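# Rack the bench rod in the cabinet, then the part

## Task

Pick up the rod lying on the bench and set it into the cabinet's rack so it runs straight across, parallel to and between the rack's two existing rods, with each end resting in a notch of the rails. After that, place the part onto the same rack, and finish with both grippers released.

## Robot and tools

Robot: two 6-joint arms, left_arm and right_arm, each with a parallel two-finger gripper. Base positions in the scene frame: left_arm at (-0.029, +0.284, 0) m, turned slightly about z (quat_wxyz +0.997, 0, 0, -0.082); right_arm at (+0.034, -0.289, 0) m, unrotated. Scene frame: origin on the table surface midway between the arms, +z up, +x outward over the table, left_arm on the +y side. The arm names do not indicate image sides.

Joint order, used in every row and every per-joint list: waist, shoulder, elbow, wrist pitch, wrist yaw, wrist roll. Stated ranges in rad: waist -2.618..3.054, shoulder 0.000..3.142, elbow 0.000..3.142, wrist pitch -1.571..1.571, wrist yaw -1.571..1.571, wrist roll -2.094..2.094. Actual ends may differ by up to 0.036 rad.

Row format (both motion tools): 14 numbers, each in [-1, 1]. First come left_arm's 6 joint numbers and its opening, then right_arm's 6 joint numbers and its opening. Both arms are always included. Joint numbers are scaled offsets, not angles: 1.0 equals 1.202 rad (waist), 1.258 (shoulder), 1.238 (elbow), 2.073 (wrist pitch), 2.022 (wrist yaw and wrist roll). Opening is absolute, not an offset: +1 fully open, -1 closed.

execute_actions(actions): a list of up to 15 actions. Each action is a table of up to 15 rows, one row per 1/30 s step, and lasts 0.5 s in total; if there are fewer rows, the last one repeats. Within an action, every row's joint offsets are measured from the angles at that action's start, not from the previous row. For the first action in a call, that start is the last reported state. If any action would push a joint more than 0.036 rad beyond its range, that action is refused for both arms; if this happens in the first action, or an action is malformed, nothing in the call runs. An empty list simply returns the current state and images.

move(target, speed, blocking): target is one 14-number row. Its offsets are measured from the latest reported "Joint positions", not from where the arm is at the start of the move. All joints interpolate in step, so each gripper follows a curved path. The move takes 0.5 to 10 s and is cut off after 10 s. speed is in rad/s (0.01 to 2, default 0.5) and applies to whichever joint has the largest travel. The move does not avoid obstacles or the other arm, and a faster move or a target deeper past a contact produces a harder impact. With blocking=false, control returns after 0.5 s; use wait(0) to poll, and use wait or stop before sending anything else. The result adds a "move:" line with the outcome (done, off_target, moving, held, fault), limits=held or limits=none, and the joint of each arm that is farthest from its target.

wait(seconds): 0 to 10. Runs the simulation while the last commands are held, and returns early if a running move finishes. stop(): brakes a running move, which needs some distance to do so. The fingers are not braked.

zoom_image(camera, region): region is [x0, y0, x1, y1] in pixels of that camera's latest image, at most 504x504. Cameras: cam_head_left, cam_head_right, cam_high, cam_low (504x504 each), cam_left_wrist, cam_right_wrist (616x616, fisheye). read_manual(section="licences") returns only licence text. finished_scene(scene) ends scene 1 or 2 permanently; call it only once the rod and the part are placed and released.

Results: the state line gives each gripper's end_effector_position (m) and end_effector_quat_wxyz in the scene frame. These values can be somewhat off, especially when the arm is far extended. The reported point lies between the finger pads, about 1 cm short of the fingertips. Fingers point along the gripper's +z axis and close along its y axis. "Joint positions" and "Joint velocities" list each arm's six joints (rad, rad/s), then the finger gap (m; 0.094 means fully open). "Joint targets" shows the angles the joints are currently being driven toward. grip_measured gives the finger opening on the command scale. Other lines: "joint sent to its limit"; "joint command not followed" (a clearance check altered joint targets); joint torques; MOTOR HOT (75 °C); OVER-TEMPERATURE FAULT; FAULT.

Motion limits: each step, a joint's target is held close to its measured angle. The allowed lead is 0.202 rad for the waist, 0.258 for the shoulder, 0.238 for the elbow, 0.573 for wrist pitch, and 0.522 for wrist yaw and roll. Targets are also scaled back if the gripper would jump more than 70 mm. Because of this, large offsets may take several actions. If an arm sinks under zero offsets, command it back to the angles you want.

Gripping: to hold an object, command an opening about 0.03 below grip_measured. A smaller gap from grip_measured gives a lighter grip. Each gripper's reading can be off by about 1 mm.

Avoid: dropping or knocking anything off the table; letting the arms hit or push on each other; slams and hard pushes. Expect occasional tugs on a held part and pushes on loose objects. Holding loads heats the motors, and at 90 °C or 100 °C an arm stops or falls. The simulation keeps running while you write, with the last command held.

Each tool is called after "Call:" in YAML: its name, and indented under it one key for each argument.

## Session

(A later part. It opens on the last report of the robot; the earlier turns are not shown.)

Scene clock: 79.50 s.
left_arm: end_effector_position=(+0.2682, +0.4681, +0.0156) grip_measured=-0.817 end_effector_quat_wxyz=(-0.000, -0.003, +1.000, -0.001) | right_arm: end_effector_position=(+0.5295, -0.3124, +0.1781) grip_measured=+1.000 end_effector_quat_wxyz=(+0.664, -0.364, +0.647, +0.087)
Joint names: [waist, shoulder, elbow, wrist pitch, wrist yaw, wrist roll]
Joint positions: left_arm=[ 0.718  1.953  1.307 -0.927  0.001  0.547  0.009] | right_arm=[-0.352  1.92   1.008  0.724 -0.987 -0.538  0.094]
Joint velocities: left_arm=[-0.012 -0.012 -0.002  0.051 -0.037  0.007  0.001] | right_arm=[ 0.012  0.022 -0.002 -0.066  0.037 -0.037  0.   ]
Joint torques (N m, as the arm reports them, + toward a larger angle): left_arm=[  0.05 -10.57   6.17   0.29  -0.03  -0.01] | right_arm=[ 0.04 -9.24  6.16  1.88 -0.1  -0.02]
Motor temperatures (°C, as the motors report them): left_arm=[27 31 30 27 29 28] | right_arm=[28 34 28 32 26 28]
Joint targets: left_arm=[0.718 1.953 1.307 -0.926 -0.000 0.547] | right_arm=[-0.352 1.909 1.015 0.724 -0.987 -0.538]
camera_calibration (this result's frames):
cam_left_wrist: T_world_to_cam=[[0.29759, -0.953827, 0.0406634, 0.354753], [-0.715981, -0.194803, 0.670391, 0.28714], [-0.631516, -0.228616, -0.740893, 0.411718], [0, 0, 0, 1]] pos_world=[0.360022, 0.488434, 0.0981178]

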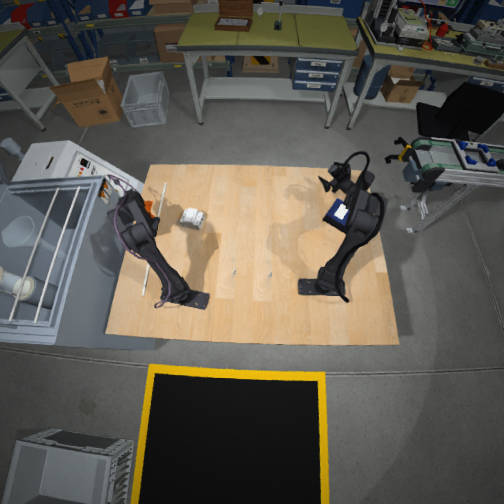

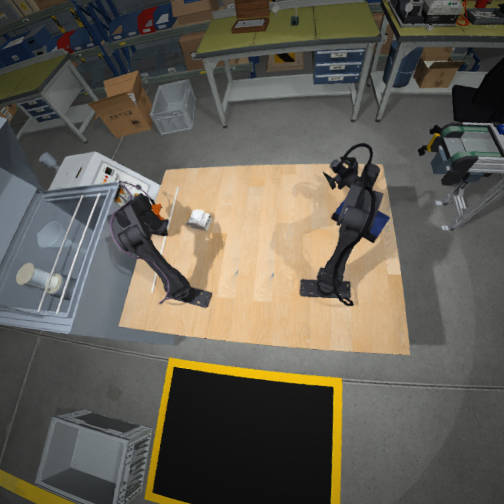

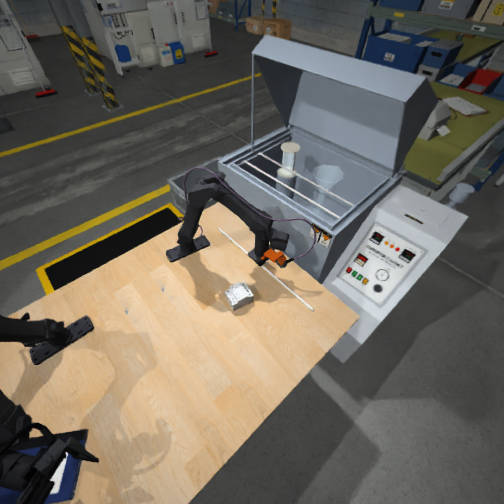

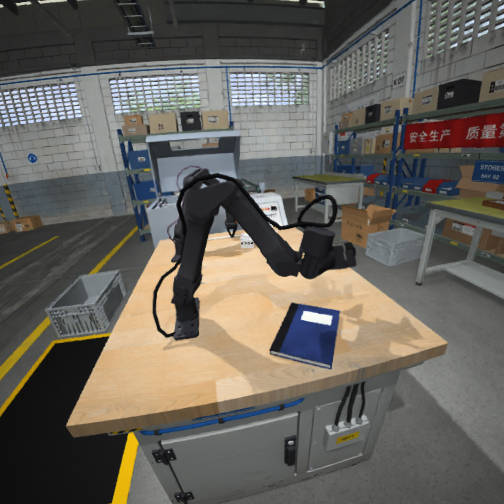

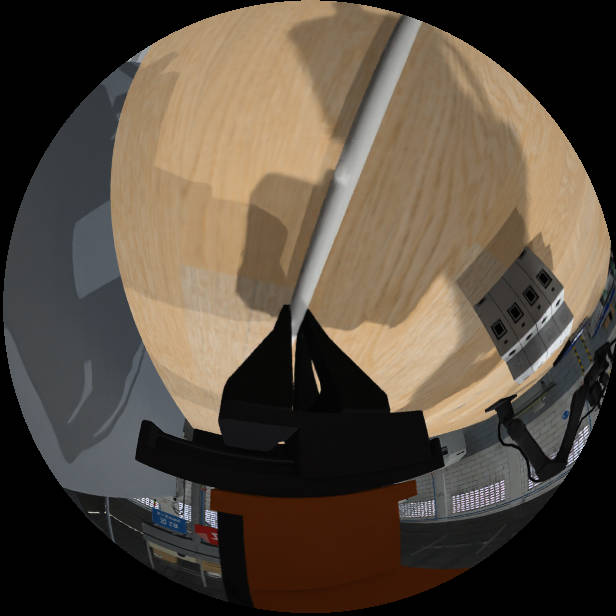

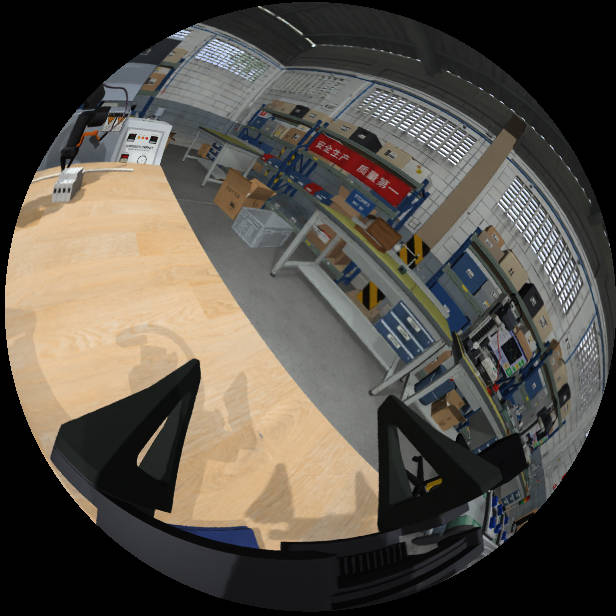

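Call:
move:
  target: [0.40,-0.445,0.243,-0.170,-0.143,0.256,-0.86,0,-0.009,0.006,0,0,0,1]
  speed: 0.35

Scene clock: 97.87 s.
left_arm: end_effector_position=(+0.0926, +0.5798, +0.2640) grip_measured=-0.817 end_effector_quat_wxyz=(+0.001, -0.016, +0.964, +0.265) | right_arm: end_effector_position=(+0.5295, -0.3124, +0.1781) grip_measured=+1.000 end_effector_quat_wxyz=(+0.664, -0.364, +0.647, +0.087)
Joint names: [waist, shoulder, elbow, wrist pitch, wrist yaw, wrist roll]
Joint positions: left_arm=[ 1.191  1.406  1.578 -1.276 -0.274  1.059  0.009] | right_arm=[-0.352  1.92   1.008  0.724 -0.987 -0.538  0.094]
Joint velocities: left_arm=[-0.002  0.027 -0.017 -0.022 -0.037  0.066 -0.001] | right_arm=[ 0.002  0.012  0.007 -0.037  0.037  0.007  0.   ]
Joint torques (N m, as the arm reports them, + toward a larger angle): left_arm=[ 0.5  -6.89  9.53  1.18 -0.27  0.04] | right_arm=[ 0.04 -9.22  6.15  1.88 -0.1  -0.02]
Motor temperatures (°C, as the motors report them): left_arm=[27 32 30 27 29 28] | right_arm=[28 34 28 32 26 28]
Joint targets: left_arm=[1.198 1.393 1.608 -1.279 -0.288 1.065] | right_arm=[-0.352 1.909 1.015 0.724 -0.987 -0.538]
move: off_target (left_arm); limits=none; left_arm: farthest joint: the elbow, 0.030 radians from its target (0.301 radians at the start); right_arm: farthest joint: the shoulder, 0.011 radians from its target (0.011 radians at the start)
camera_calibration (this result's frames):
cam_left_wrist: T_world_to_cam=[[0.321429, -0.83238, -0.451472, 0.560793], [-0.706346, -0.528301, 0.471141, 0.261765], [-0.630681, 0.167457, -0.757759, 0.28523], [0, 0, 0, 1]] pos_world=[0.184531, 0.557319, 0.34599]

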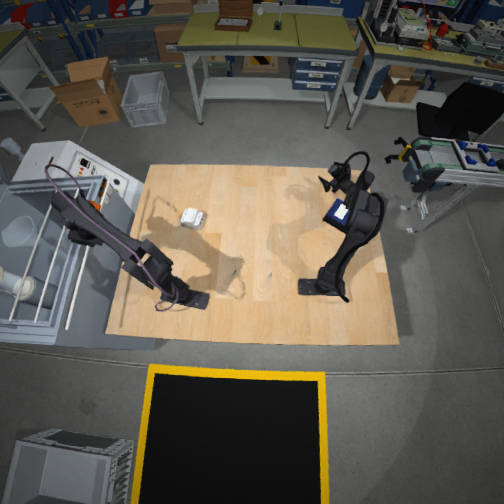

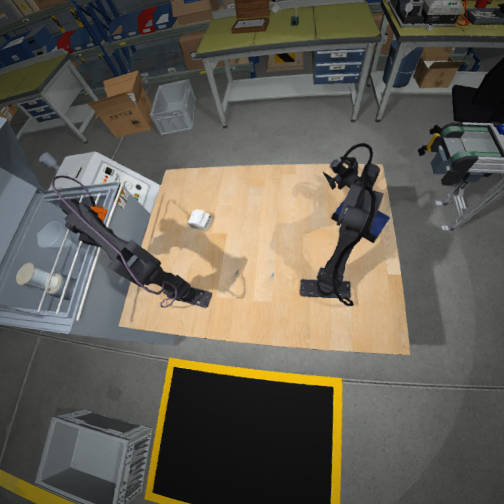

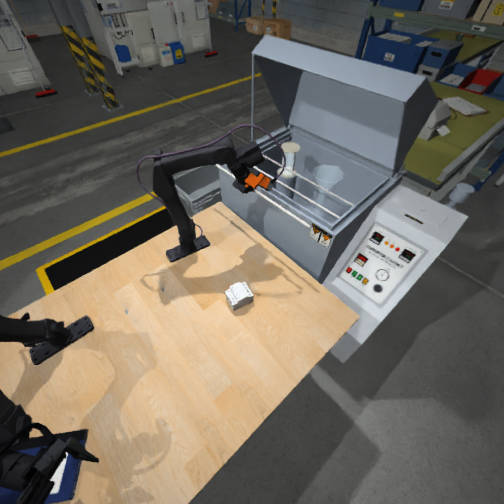

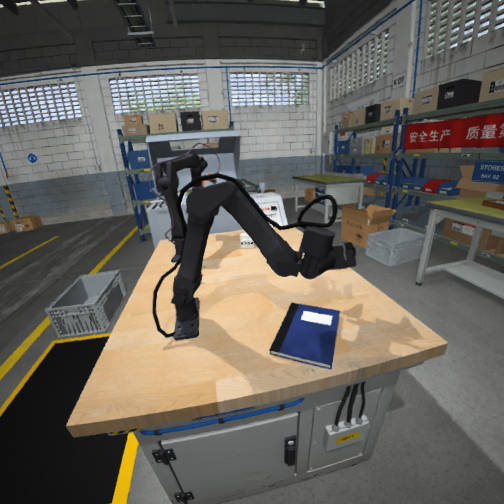

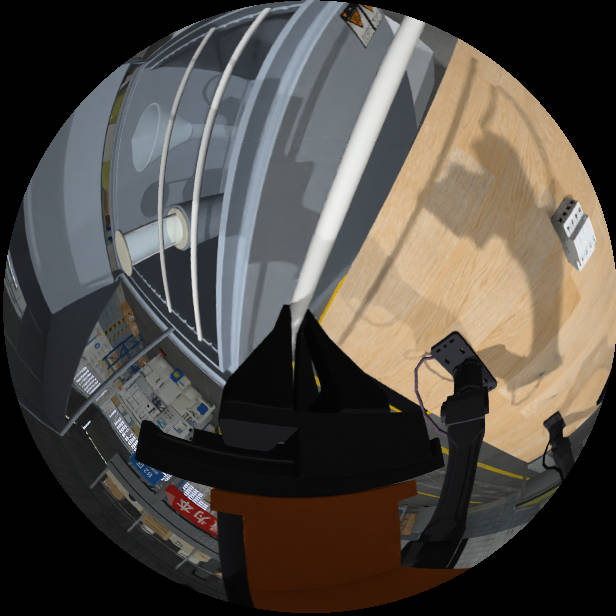

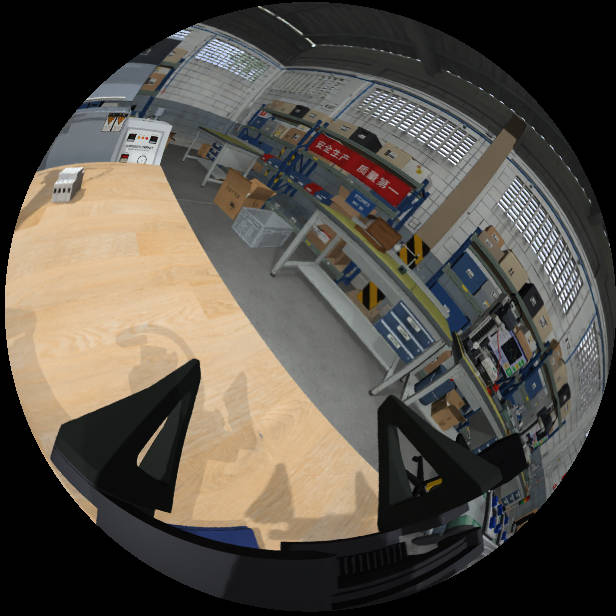

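Call:
move:
  target: [0.225,0.625,0.654,0.12,0.04,0.135,-0.86,0,-0.009,0.006,0,0,0,1]
  speed: 0.4

Call:
zoom_image:
  camera: "cam_high"
  region: [220, 110, 380, 240]

Call:
zoom_image:
  camera: "cam_head_right"
  region: [0, 170, 130, 340]

Scene clock: 103.77 s.
left_arm: end_effector_position=(+0.0904, +0.8328, +0.2270) grip_measured=-0.817 end_effector_quat_wxyz=(-0.010, -0.015, +0.944, +0.331) | right_arm: end_effector_position=(+0.5295, -0.3124, +0.1781) grip_measured=+1.000 end_effector_quat_wxyz=(+0.664, -0.364, +0.647, +0.087)
Joint names: [waist, shoulder, elbow, wrist pitch, wrist yaw, wrist roll]
Joint positions: left_arm=[ 1.456  2.213  2.347 -1.057 -0.202  1.328  0.009] | right_arm=[-0.352  1.92   1.008  0.724 -0.987 -0.538  0.094]
Joint velocities: left_arm=[-0.012 -0.002  0.012 -0.051 -0.066 -0.081 -0.   ] | right_arm=[-0.002 -0.012 -0.022 -0.037 -0.007  0.022  0.   ]
Joint torques (N m, as the arm reports them, + toward a larger angle): left_arm=[  0.47 -16.3   10.72   1.85  -0.02   0.02] | right_arm=[ 0.04 -9.22  6.12  1.89 -0.1  -0.03]
Motor temperatures (°C, as the motors report them): left_arm=[27 32 31 28 29 28] | right_arm=[28 34 28 32 26 28]
Joint targets: left_arm=[1.462 2.192 2.387 -1.027 -0.193 1.333] | right_arm=[-0.352 1.909 1.015 0.724 -0.987 -0.538]
move: off_target (left_arm); limits=none; left_arm: farthest joint: the elbow, 0.040 radians from its target (0.810 radians at the start); right_arm: farthest joint: the shoulder, 0.011 radians from its target (0.011 radians at the start)
camera_calibration (this result's frames):
cam_left_wrist: T_world_to_cam=[[0.312753, -0.760277, -0.569354, 0.722862], [-0.693403, -0.592412, 0.410172, 0.477288], [-0.649137, 0.266509, -0.712457, 0.122287], [0, 0, 0, 1]] pos_world=[0.184256, 0.799736, 0.302918]

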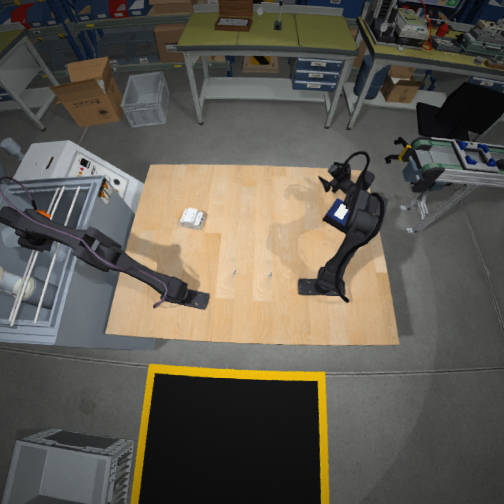

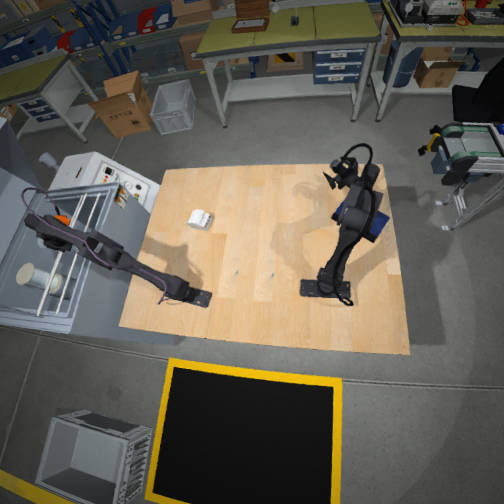

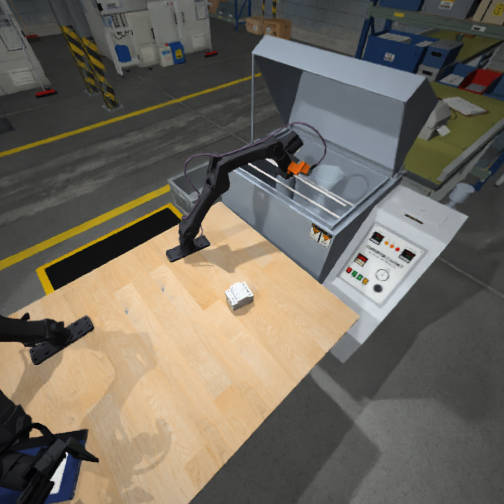

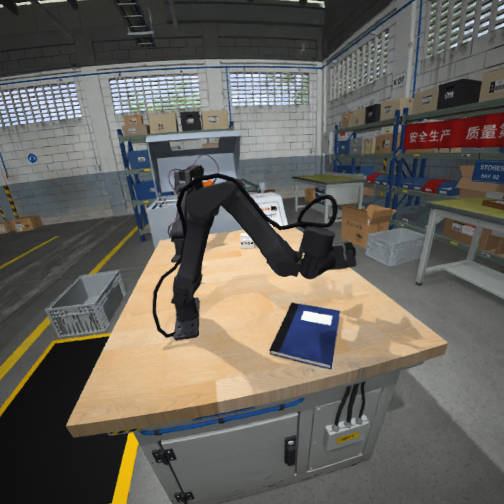

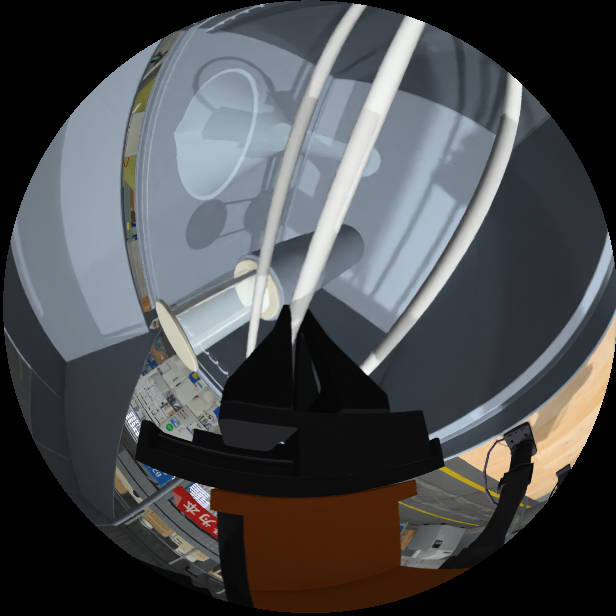

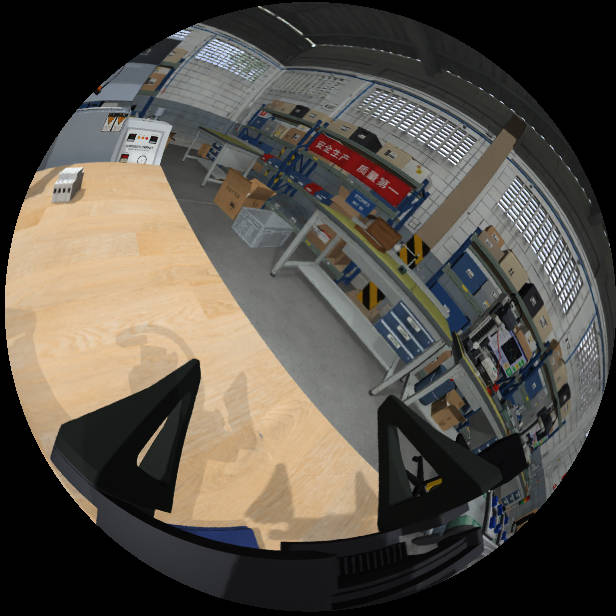

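Region (220, 110, 380, 240) of cam_high's 504x504 image, scaled by 3.150, with more detail than that image has; it fills the top 410 rows of this view, and the rest is white.

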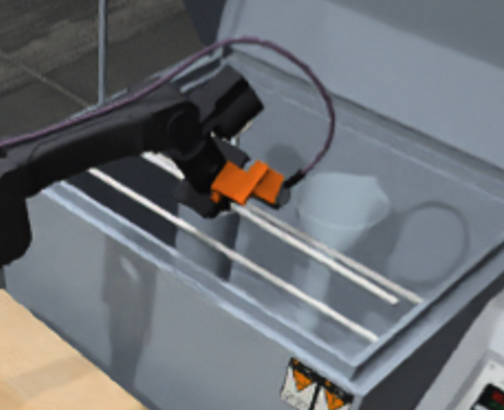

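Region (0, 170, 130, 340) of cam_head_right's 504x504 image, scaled by 2.965, with more detail than that image has; it fills the left 385 columns of this view, and the rest is white.

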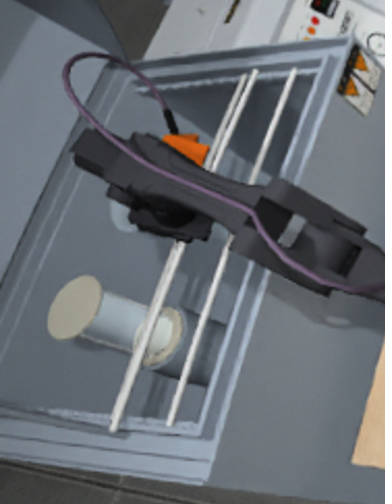

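Call:
zoom_image:
  camera: "cam_low"
  region: [140, 160, 270, 230]

Call:
zoom_image:
  camera: "cam_head_right"
  region: [20, 280, 80, 330]

Call:
zoom_image:
  camera: "cam_head_left"
  region: [0, 285, 60, 335]

Region (140, 160, 270, 230) of cam_low's 504x504 image, scaled by 3.877, with more detail than that image has; it fills the top 271 rows of this view, and the rest is white.

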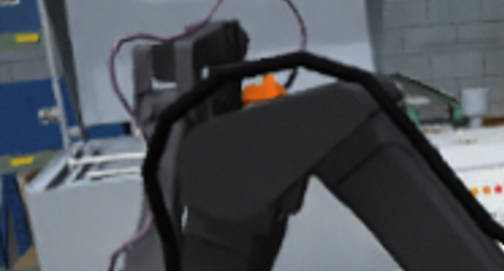

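Region (20, 280, 80, 330) of cam_head_right's 504x504 image, scaled by 8.400, with more detail than that image has.

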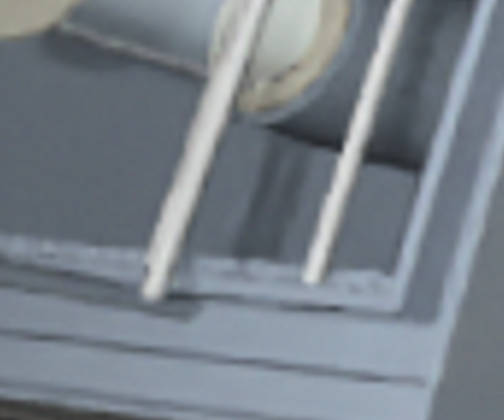

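Region (0, 285, 60, 335) of cam_head_left's 504x504 image, scaled by 8.400, with more detail than that image has.

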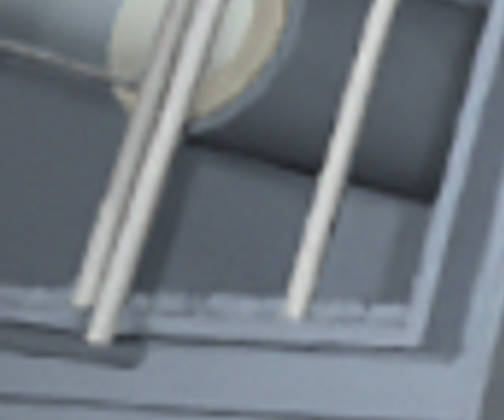

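Call:
move:
  target: [-0.023,-0.017,0.028,0.014,0.013,-0.018,-0.86,0,-0.009,0.006,0,0,0,1]
  speed: 0.06

Call:
zoom_image:
  camera: "cam_head_left"
  region: [0, 285, 60, 335]

Call:
zoom_image:
  camera: "cam_head_left"
  region: [40, 170, 100, 220]

Call:
zoom_image:
  camera: "cam_high"
  region: [310, 180, 370, 230]

Scene clock: 131.53 s.
left_arm: end_effector_position=(+0.1046, +0.8303, +0.2234) grip_measured=-0.817 end_effector_quat_wxyz=(+0.004, -0.013, +0.945, +0.326) | right_arm: end_effector_position=(+0.5295, -0.3124, +0.1781) grip_measured=+1.000 end_effector_quat_wxyz=(+0.664, -0.364, +0.647, +0.087)
Joint names: [waist, shoulder, elbow, wrist pitch, wrist yaw, wrist roll]
Joint positions: left_arm=[ 1.436  2.219  2.347 -1.057 -0.184  1.305  0.009] | right_arm=[-0.352  1.92   1.008  0.724 -0.987 -0.538  0.094]
Joint velocities: left_arm=[ 0.012  0.002 -0.002 -0.022 -0.051  0.066 -0.   ] | right_arm=[ 0.007  0.002 -0.012 -0.022 -0.022 -0.037  0.   ]
Joint torques (N m, as the arm reports them, + toward a larger angle): left_arm=[ -0.46 -16.94  10.27   1.86  -0.01  -0.09] | right_arm=[ 0.04 -9.23  6.15  1.88 -0.1  -0.03]
Motor temperatures (°C, as the motors report them): left_arm=[27 38 33 31 29 28] | right_arm=[28 35 29 32 26 28]
Joint targets: left_arm=[1.428 2.192 2.382 -1.028 -0.175 1.292] | right_arm=[-0.352 1.909 1.015 0.724 -0.987 -0.538]
move: off_target (left_arm); limits=none; left_arm: farthest joint: the elbow, 0.034 radians from its target (0.034 radians at the start); right_arm: farthest joint: the shoulder, 0.011 radians from its target (0.011 radians at the start)
camera_calibration (this result's frames):
cam_left_wrist: T_world_to_cam=[[0.317565, -0.769329, -0.554334, 0.718144], [-0.711174, -0.579911, 0.397411, 0.481474], [-0.627204, 0.268024, -0.731286, 0.130303], [0, 0, 0, 1]] pos_world=[0.196081, 0.796777, 0.302037]

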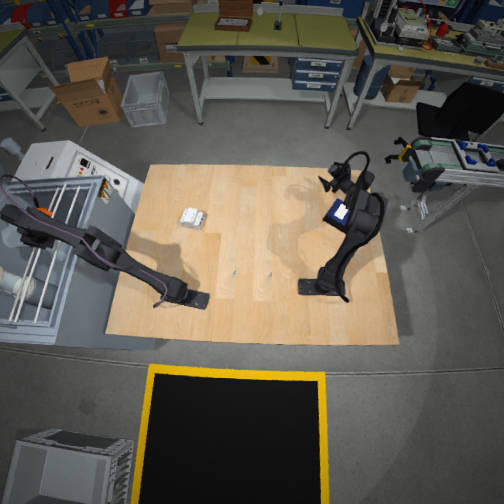

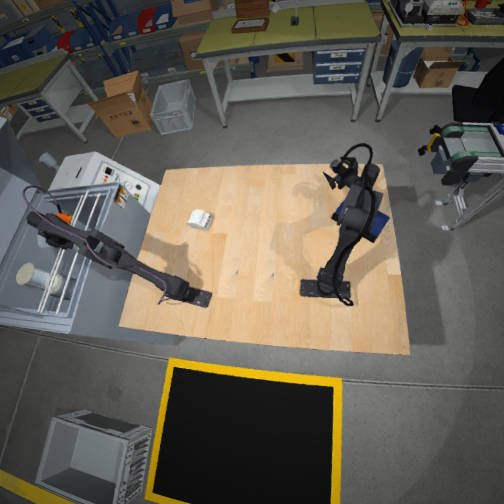

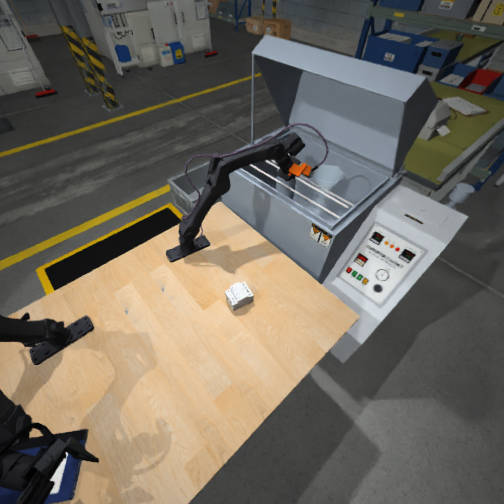

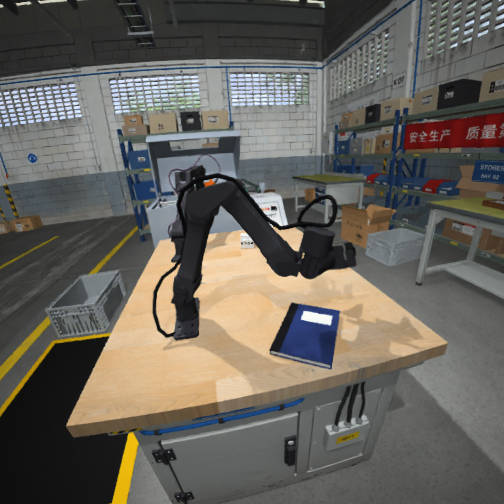

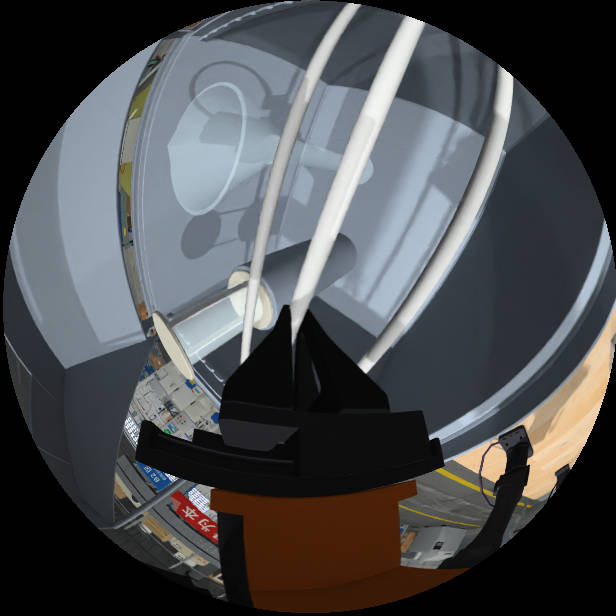

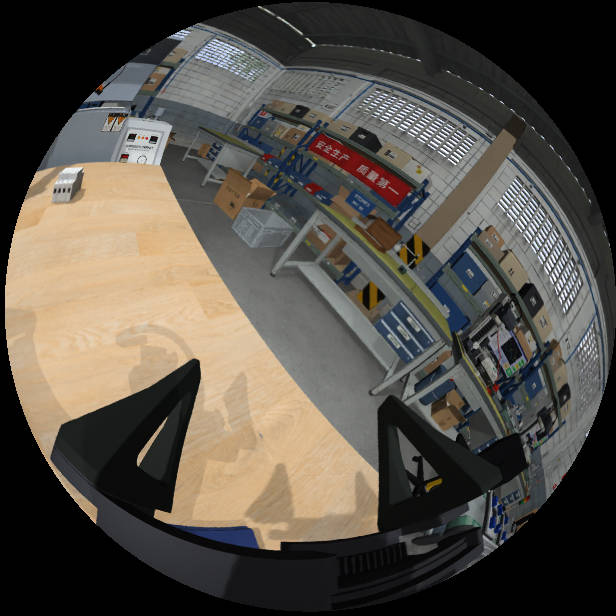

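Region (0, 285, 60, 335) of cam_head_left's 504x504 image, scaled by 8.400, with more detail than that image has.

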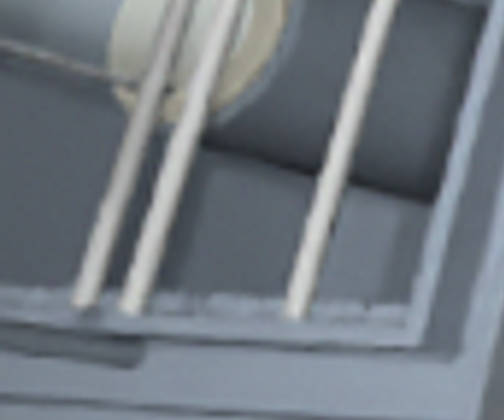

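Region (40, 170, 100, 220) of cam_head_left's 504x504 image, scaled by 8.400, with more detail than that image has.

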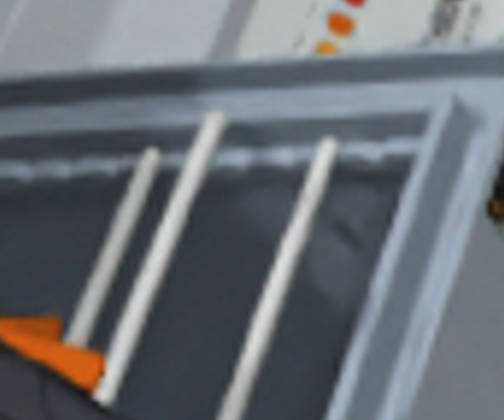

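Region (310, 180, 370, 230) of cam_high's 504x504 image, scaled by 8.400, with more detail than that image has.

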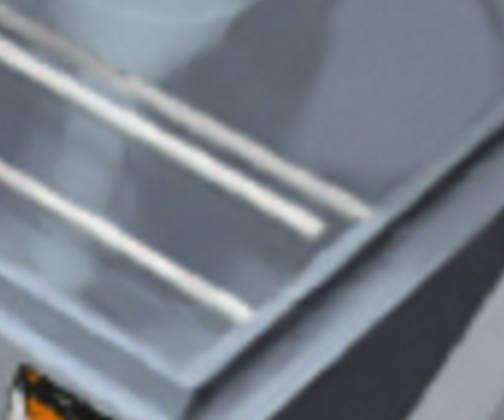

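Call:
move:
  target: [-0.009,0.015,0.028,0.024,0.004,-0.011,-0.86,0,-0.009,0.006,0,0,0,1]
  speed: 0.05

Call:
zoom_image:
  camera: "cam_head_left"
  region: [0, 285, 60, 335]

Call:
zoom_image:
  camera: "cam_head_left"
  region: [40, 170, 100, 220]

Call:
zoom_image:
  camera: "cam_high"
  region: [310, 180, 370, 230]

Scene clock: 139.60 s.
left_arm: end_effector_position=(+0.1055, +0.8360, +0.2112) grip_measured=-0.817 end_effector_quat_wxyz=(+0.000, -0.014, +0.947, +0.322) | right_arm: end_effector_position=(+0.5295, -0.3124, +0.1781) grip_measured=+1.000 end_effector_quat_wxyz=(+0.664, -0.364, +0.647, +0.087)
Joint names: [waist, shoulder, elbow, wrist pitch, wrist yaw, wrist roll]
Joint positions: left_arm=[ 1.436  2.246  2.347 -1.041 -0.189  1.303  0.009] | right_arm=[-0.352  1.92   1.008  0.724 -0.987 -0.538  0.094]
Joint velocities: left_arm=[ 0.017 -0.007 -0.002 -0.095  0.037 -0.007 -0.   ] | right_arm=[-0.002  0.007  0.002  0.007 -0.081  0.007  0.   ]
Joint torques (N m, as the arm reports them, + toward a larger angle): left_arm=[ -0.66 -15.25  10.37   1.87   0.01  -0.17] | right_arm=[ 0.02 -9.22  6.17  1.89 -0.1  -0.03]
Motor temperatures (°C, as the motors report them): left_arm=[27 39 33 31 29 28] | right_arm=[28 35 29 33 26 28]
Joint targets: left_arm=[1.425 2.238 2.382 -1.007 -0.176 1.283] | right_arm=[-0.352 1.909 1.015 0.724 -0.987 -0.538]
move: off_target (left_arm); limits=none; left_arm: farthest joint: the elbow, 0.034 radians from its target (0.034 radians at the start); right_arm: farthest joint: the shoulder, 0.011 radians from its target (0.011 radians at the start)
camera_calibration (this result's frames):
cam_left_wrist: T_world_to_cam=[[0.317733, -0.773212, -0.548807, 0.717501], [-0.706467, -0.579098, 0.406878, 0.487162], [-0.632416, 0.258435, -0.730248, 0.128709], [0, 0, 0, 1]] pos_world=[0.197588, 0.803632, 0.289543]

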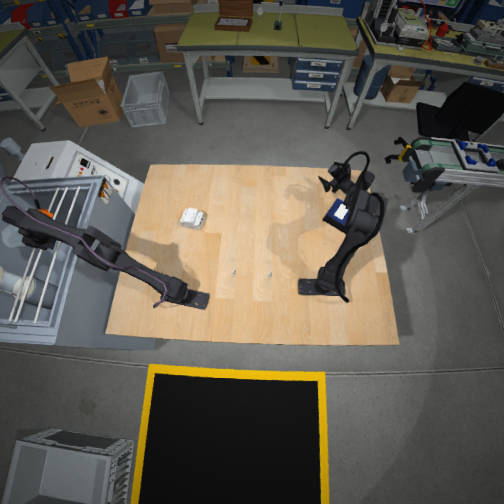

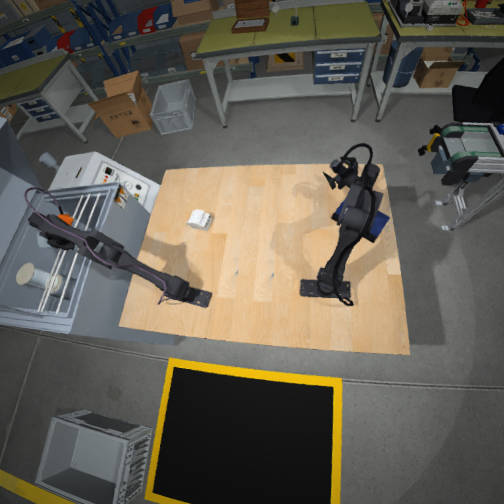

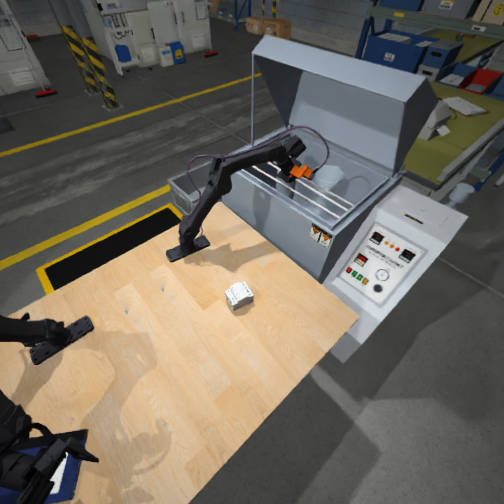

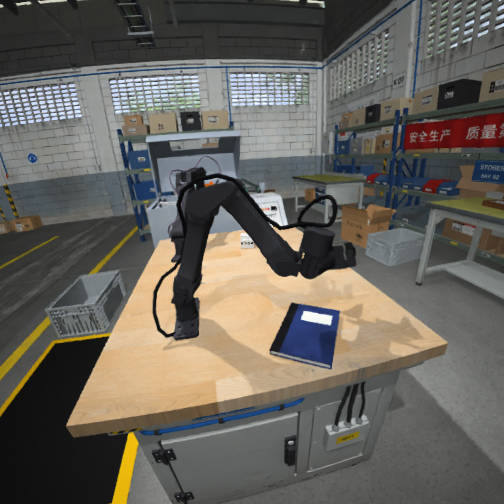

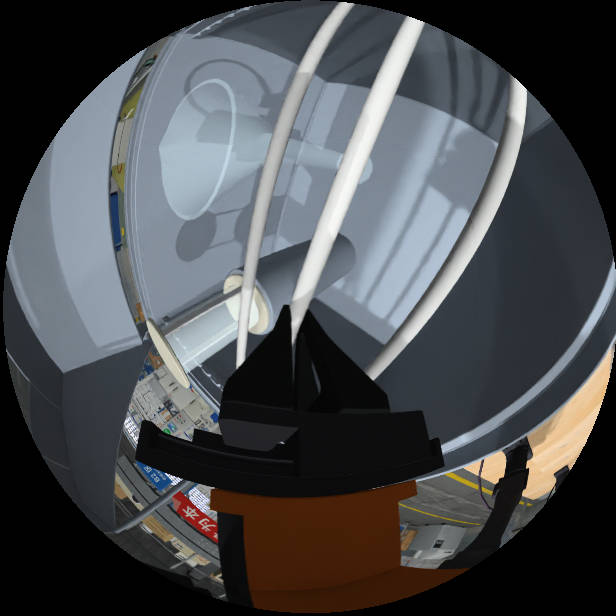

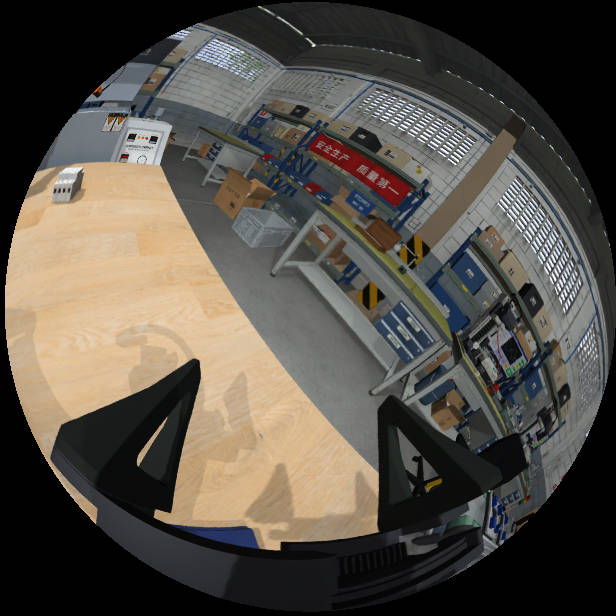

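Region (0, 285, 60, 335) of cam_head_left's 504x504 image, scaled by 8.400, with more detail than that image has.

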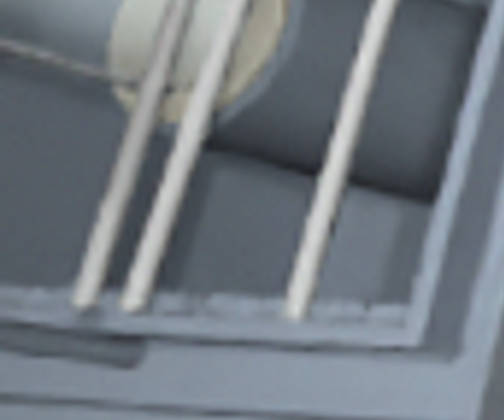

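Region (40, 170, 100, 220) of cam_head_left's 504x504 image, scaled by 8.400, with more detail than that image has.

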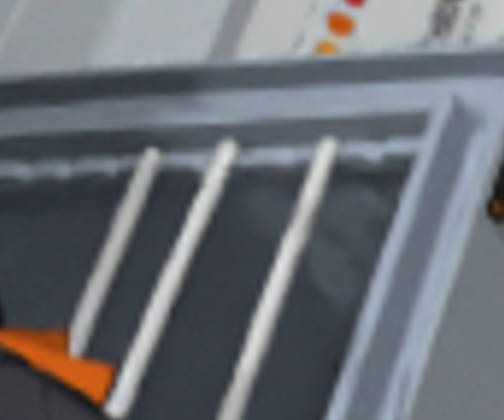

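Region (310, 180, 370, 230) of cam_high's 504x504 image, scaled by 8.400, with more detail than that image has.

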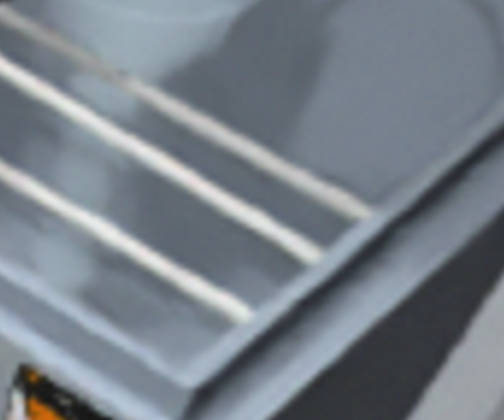

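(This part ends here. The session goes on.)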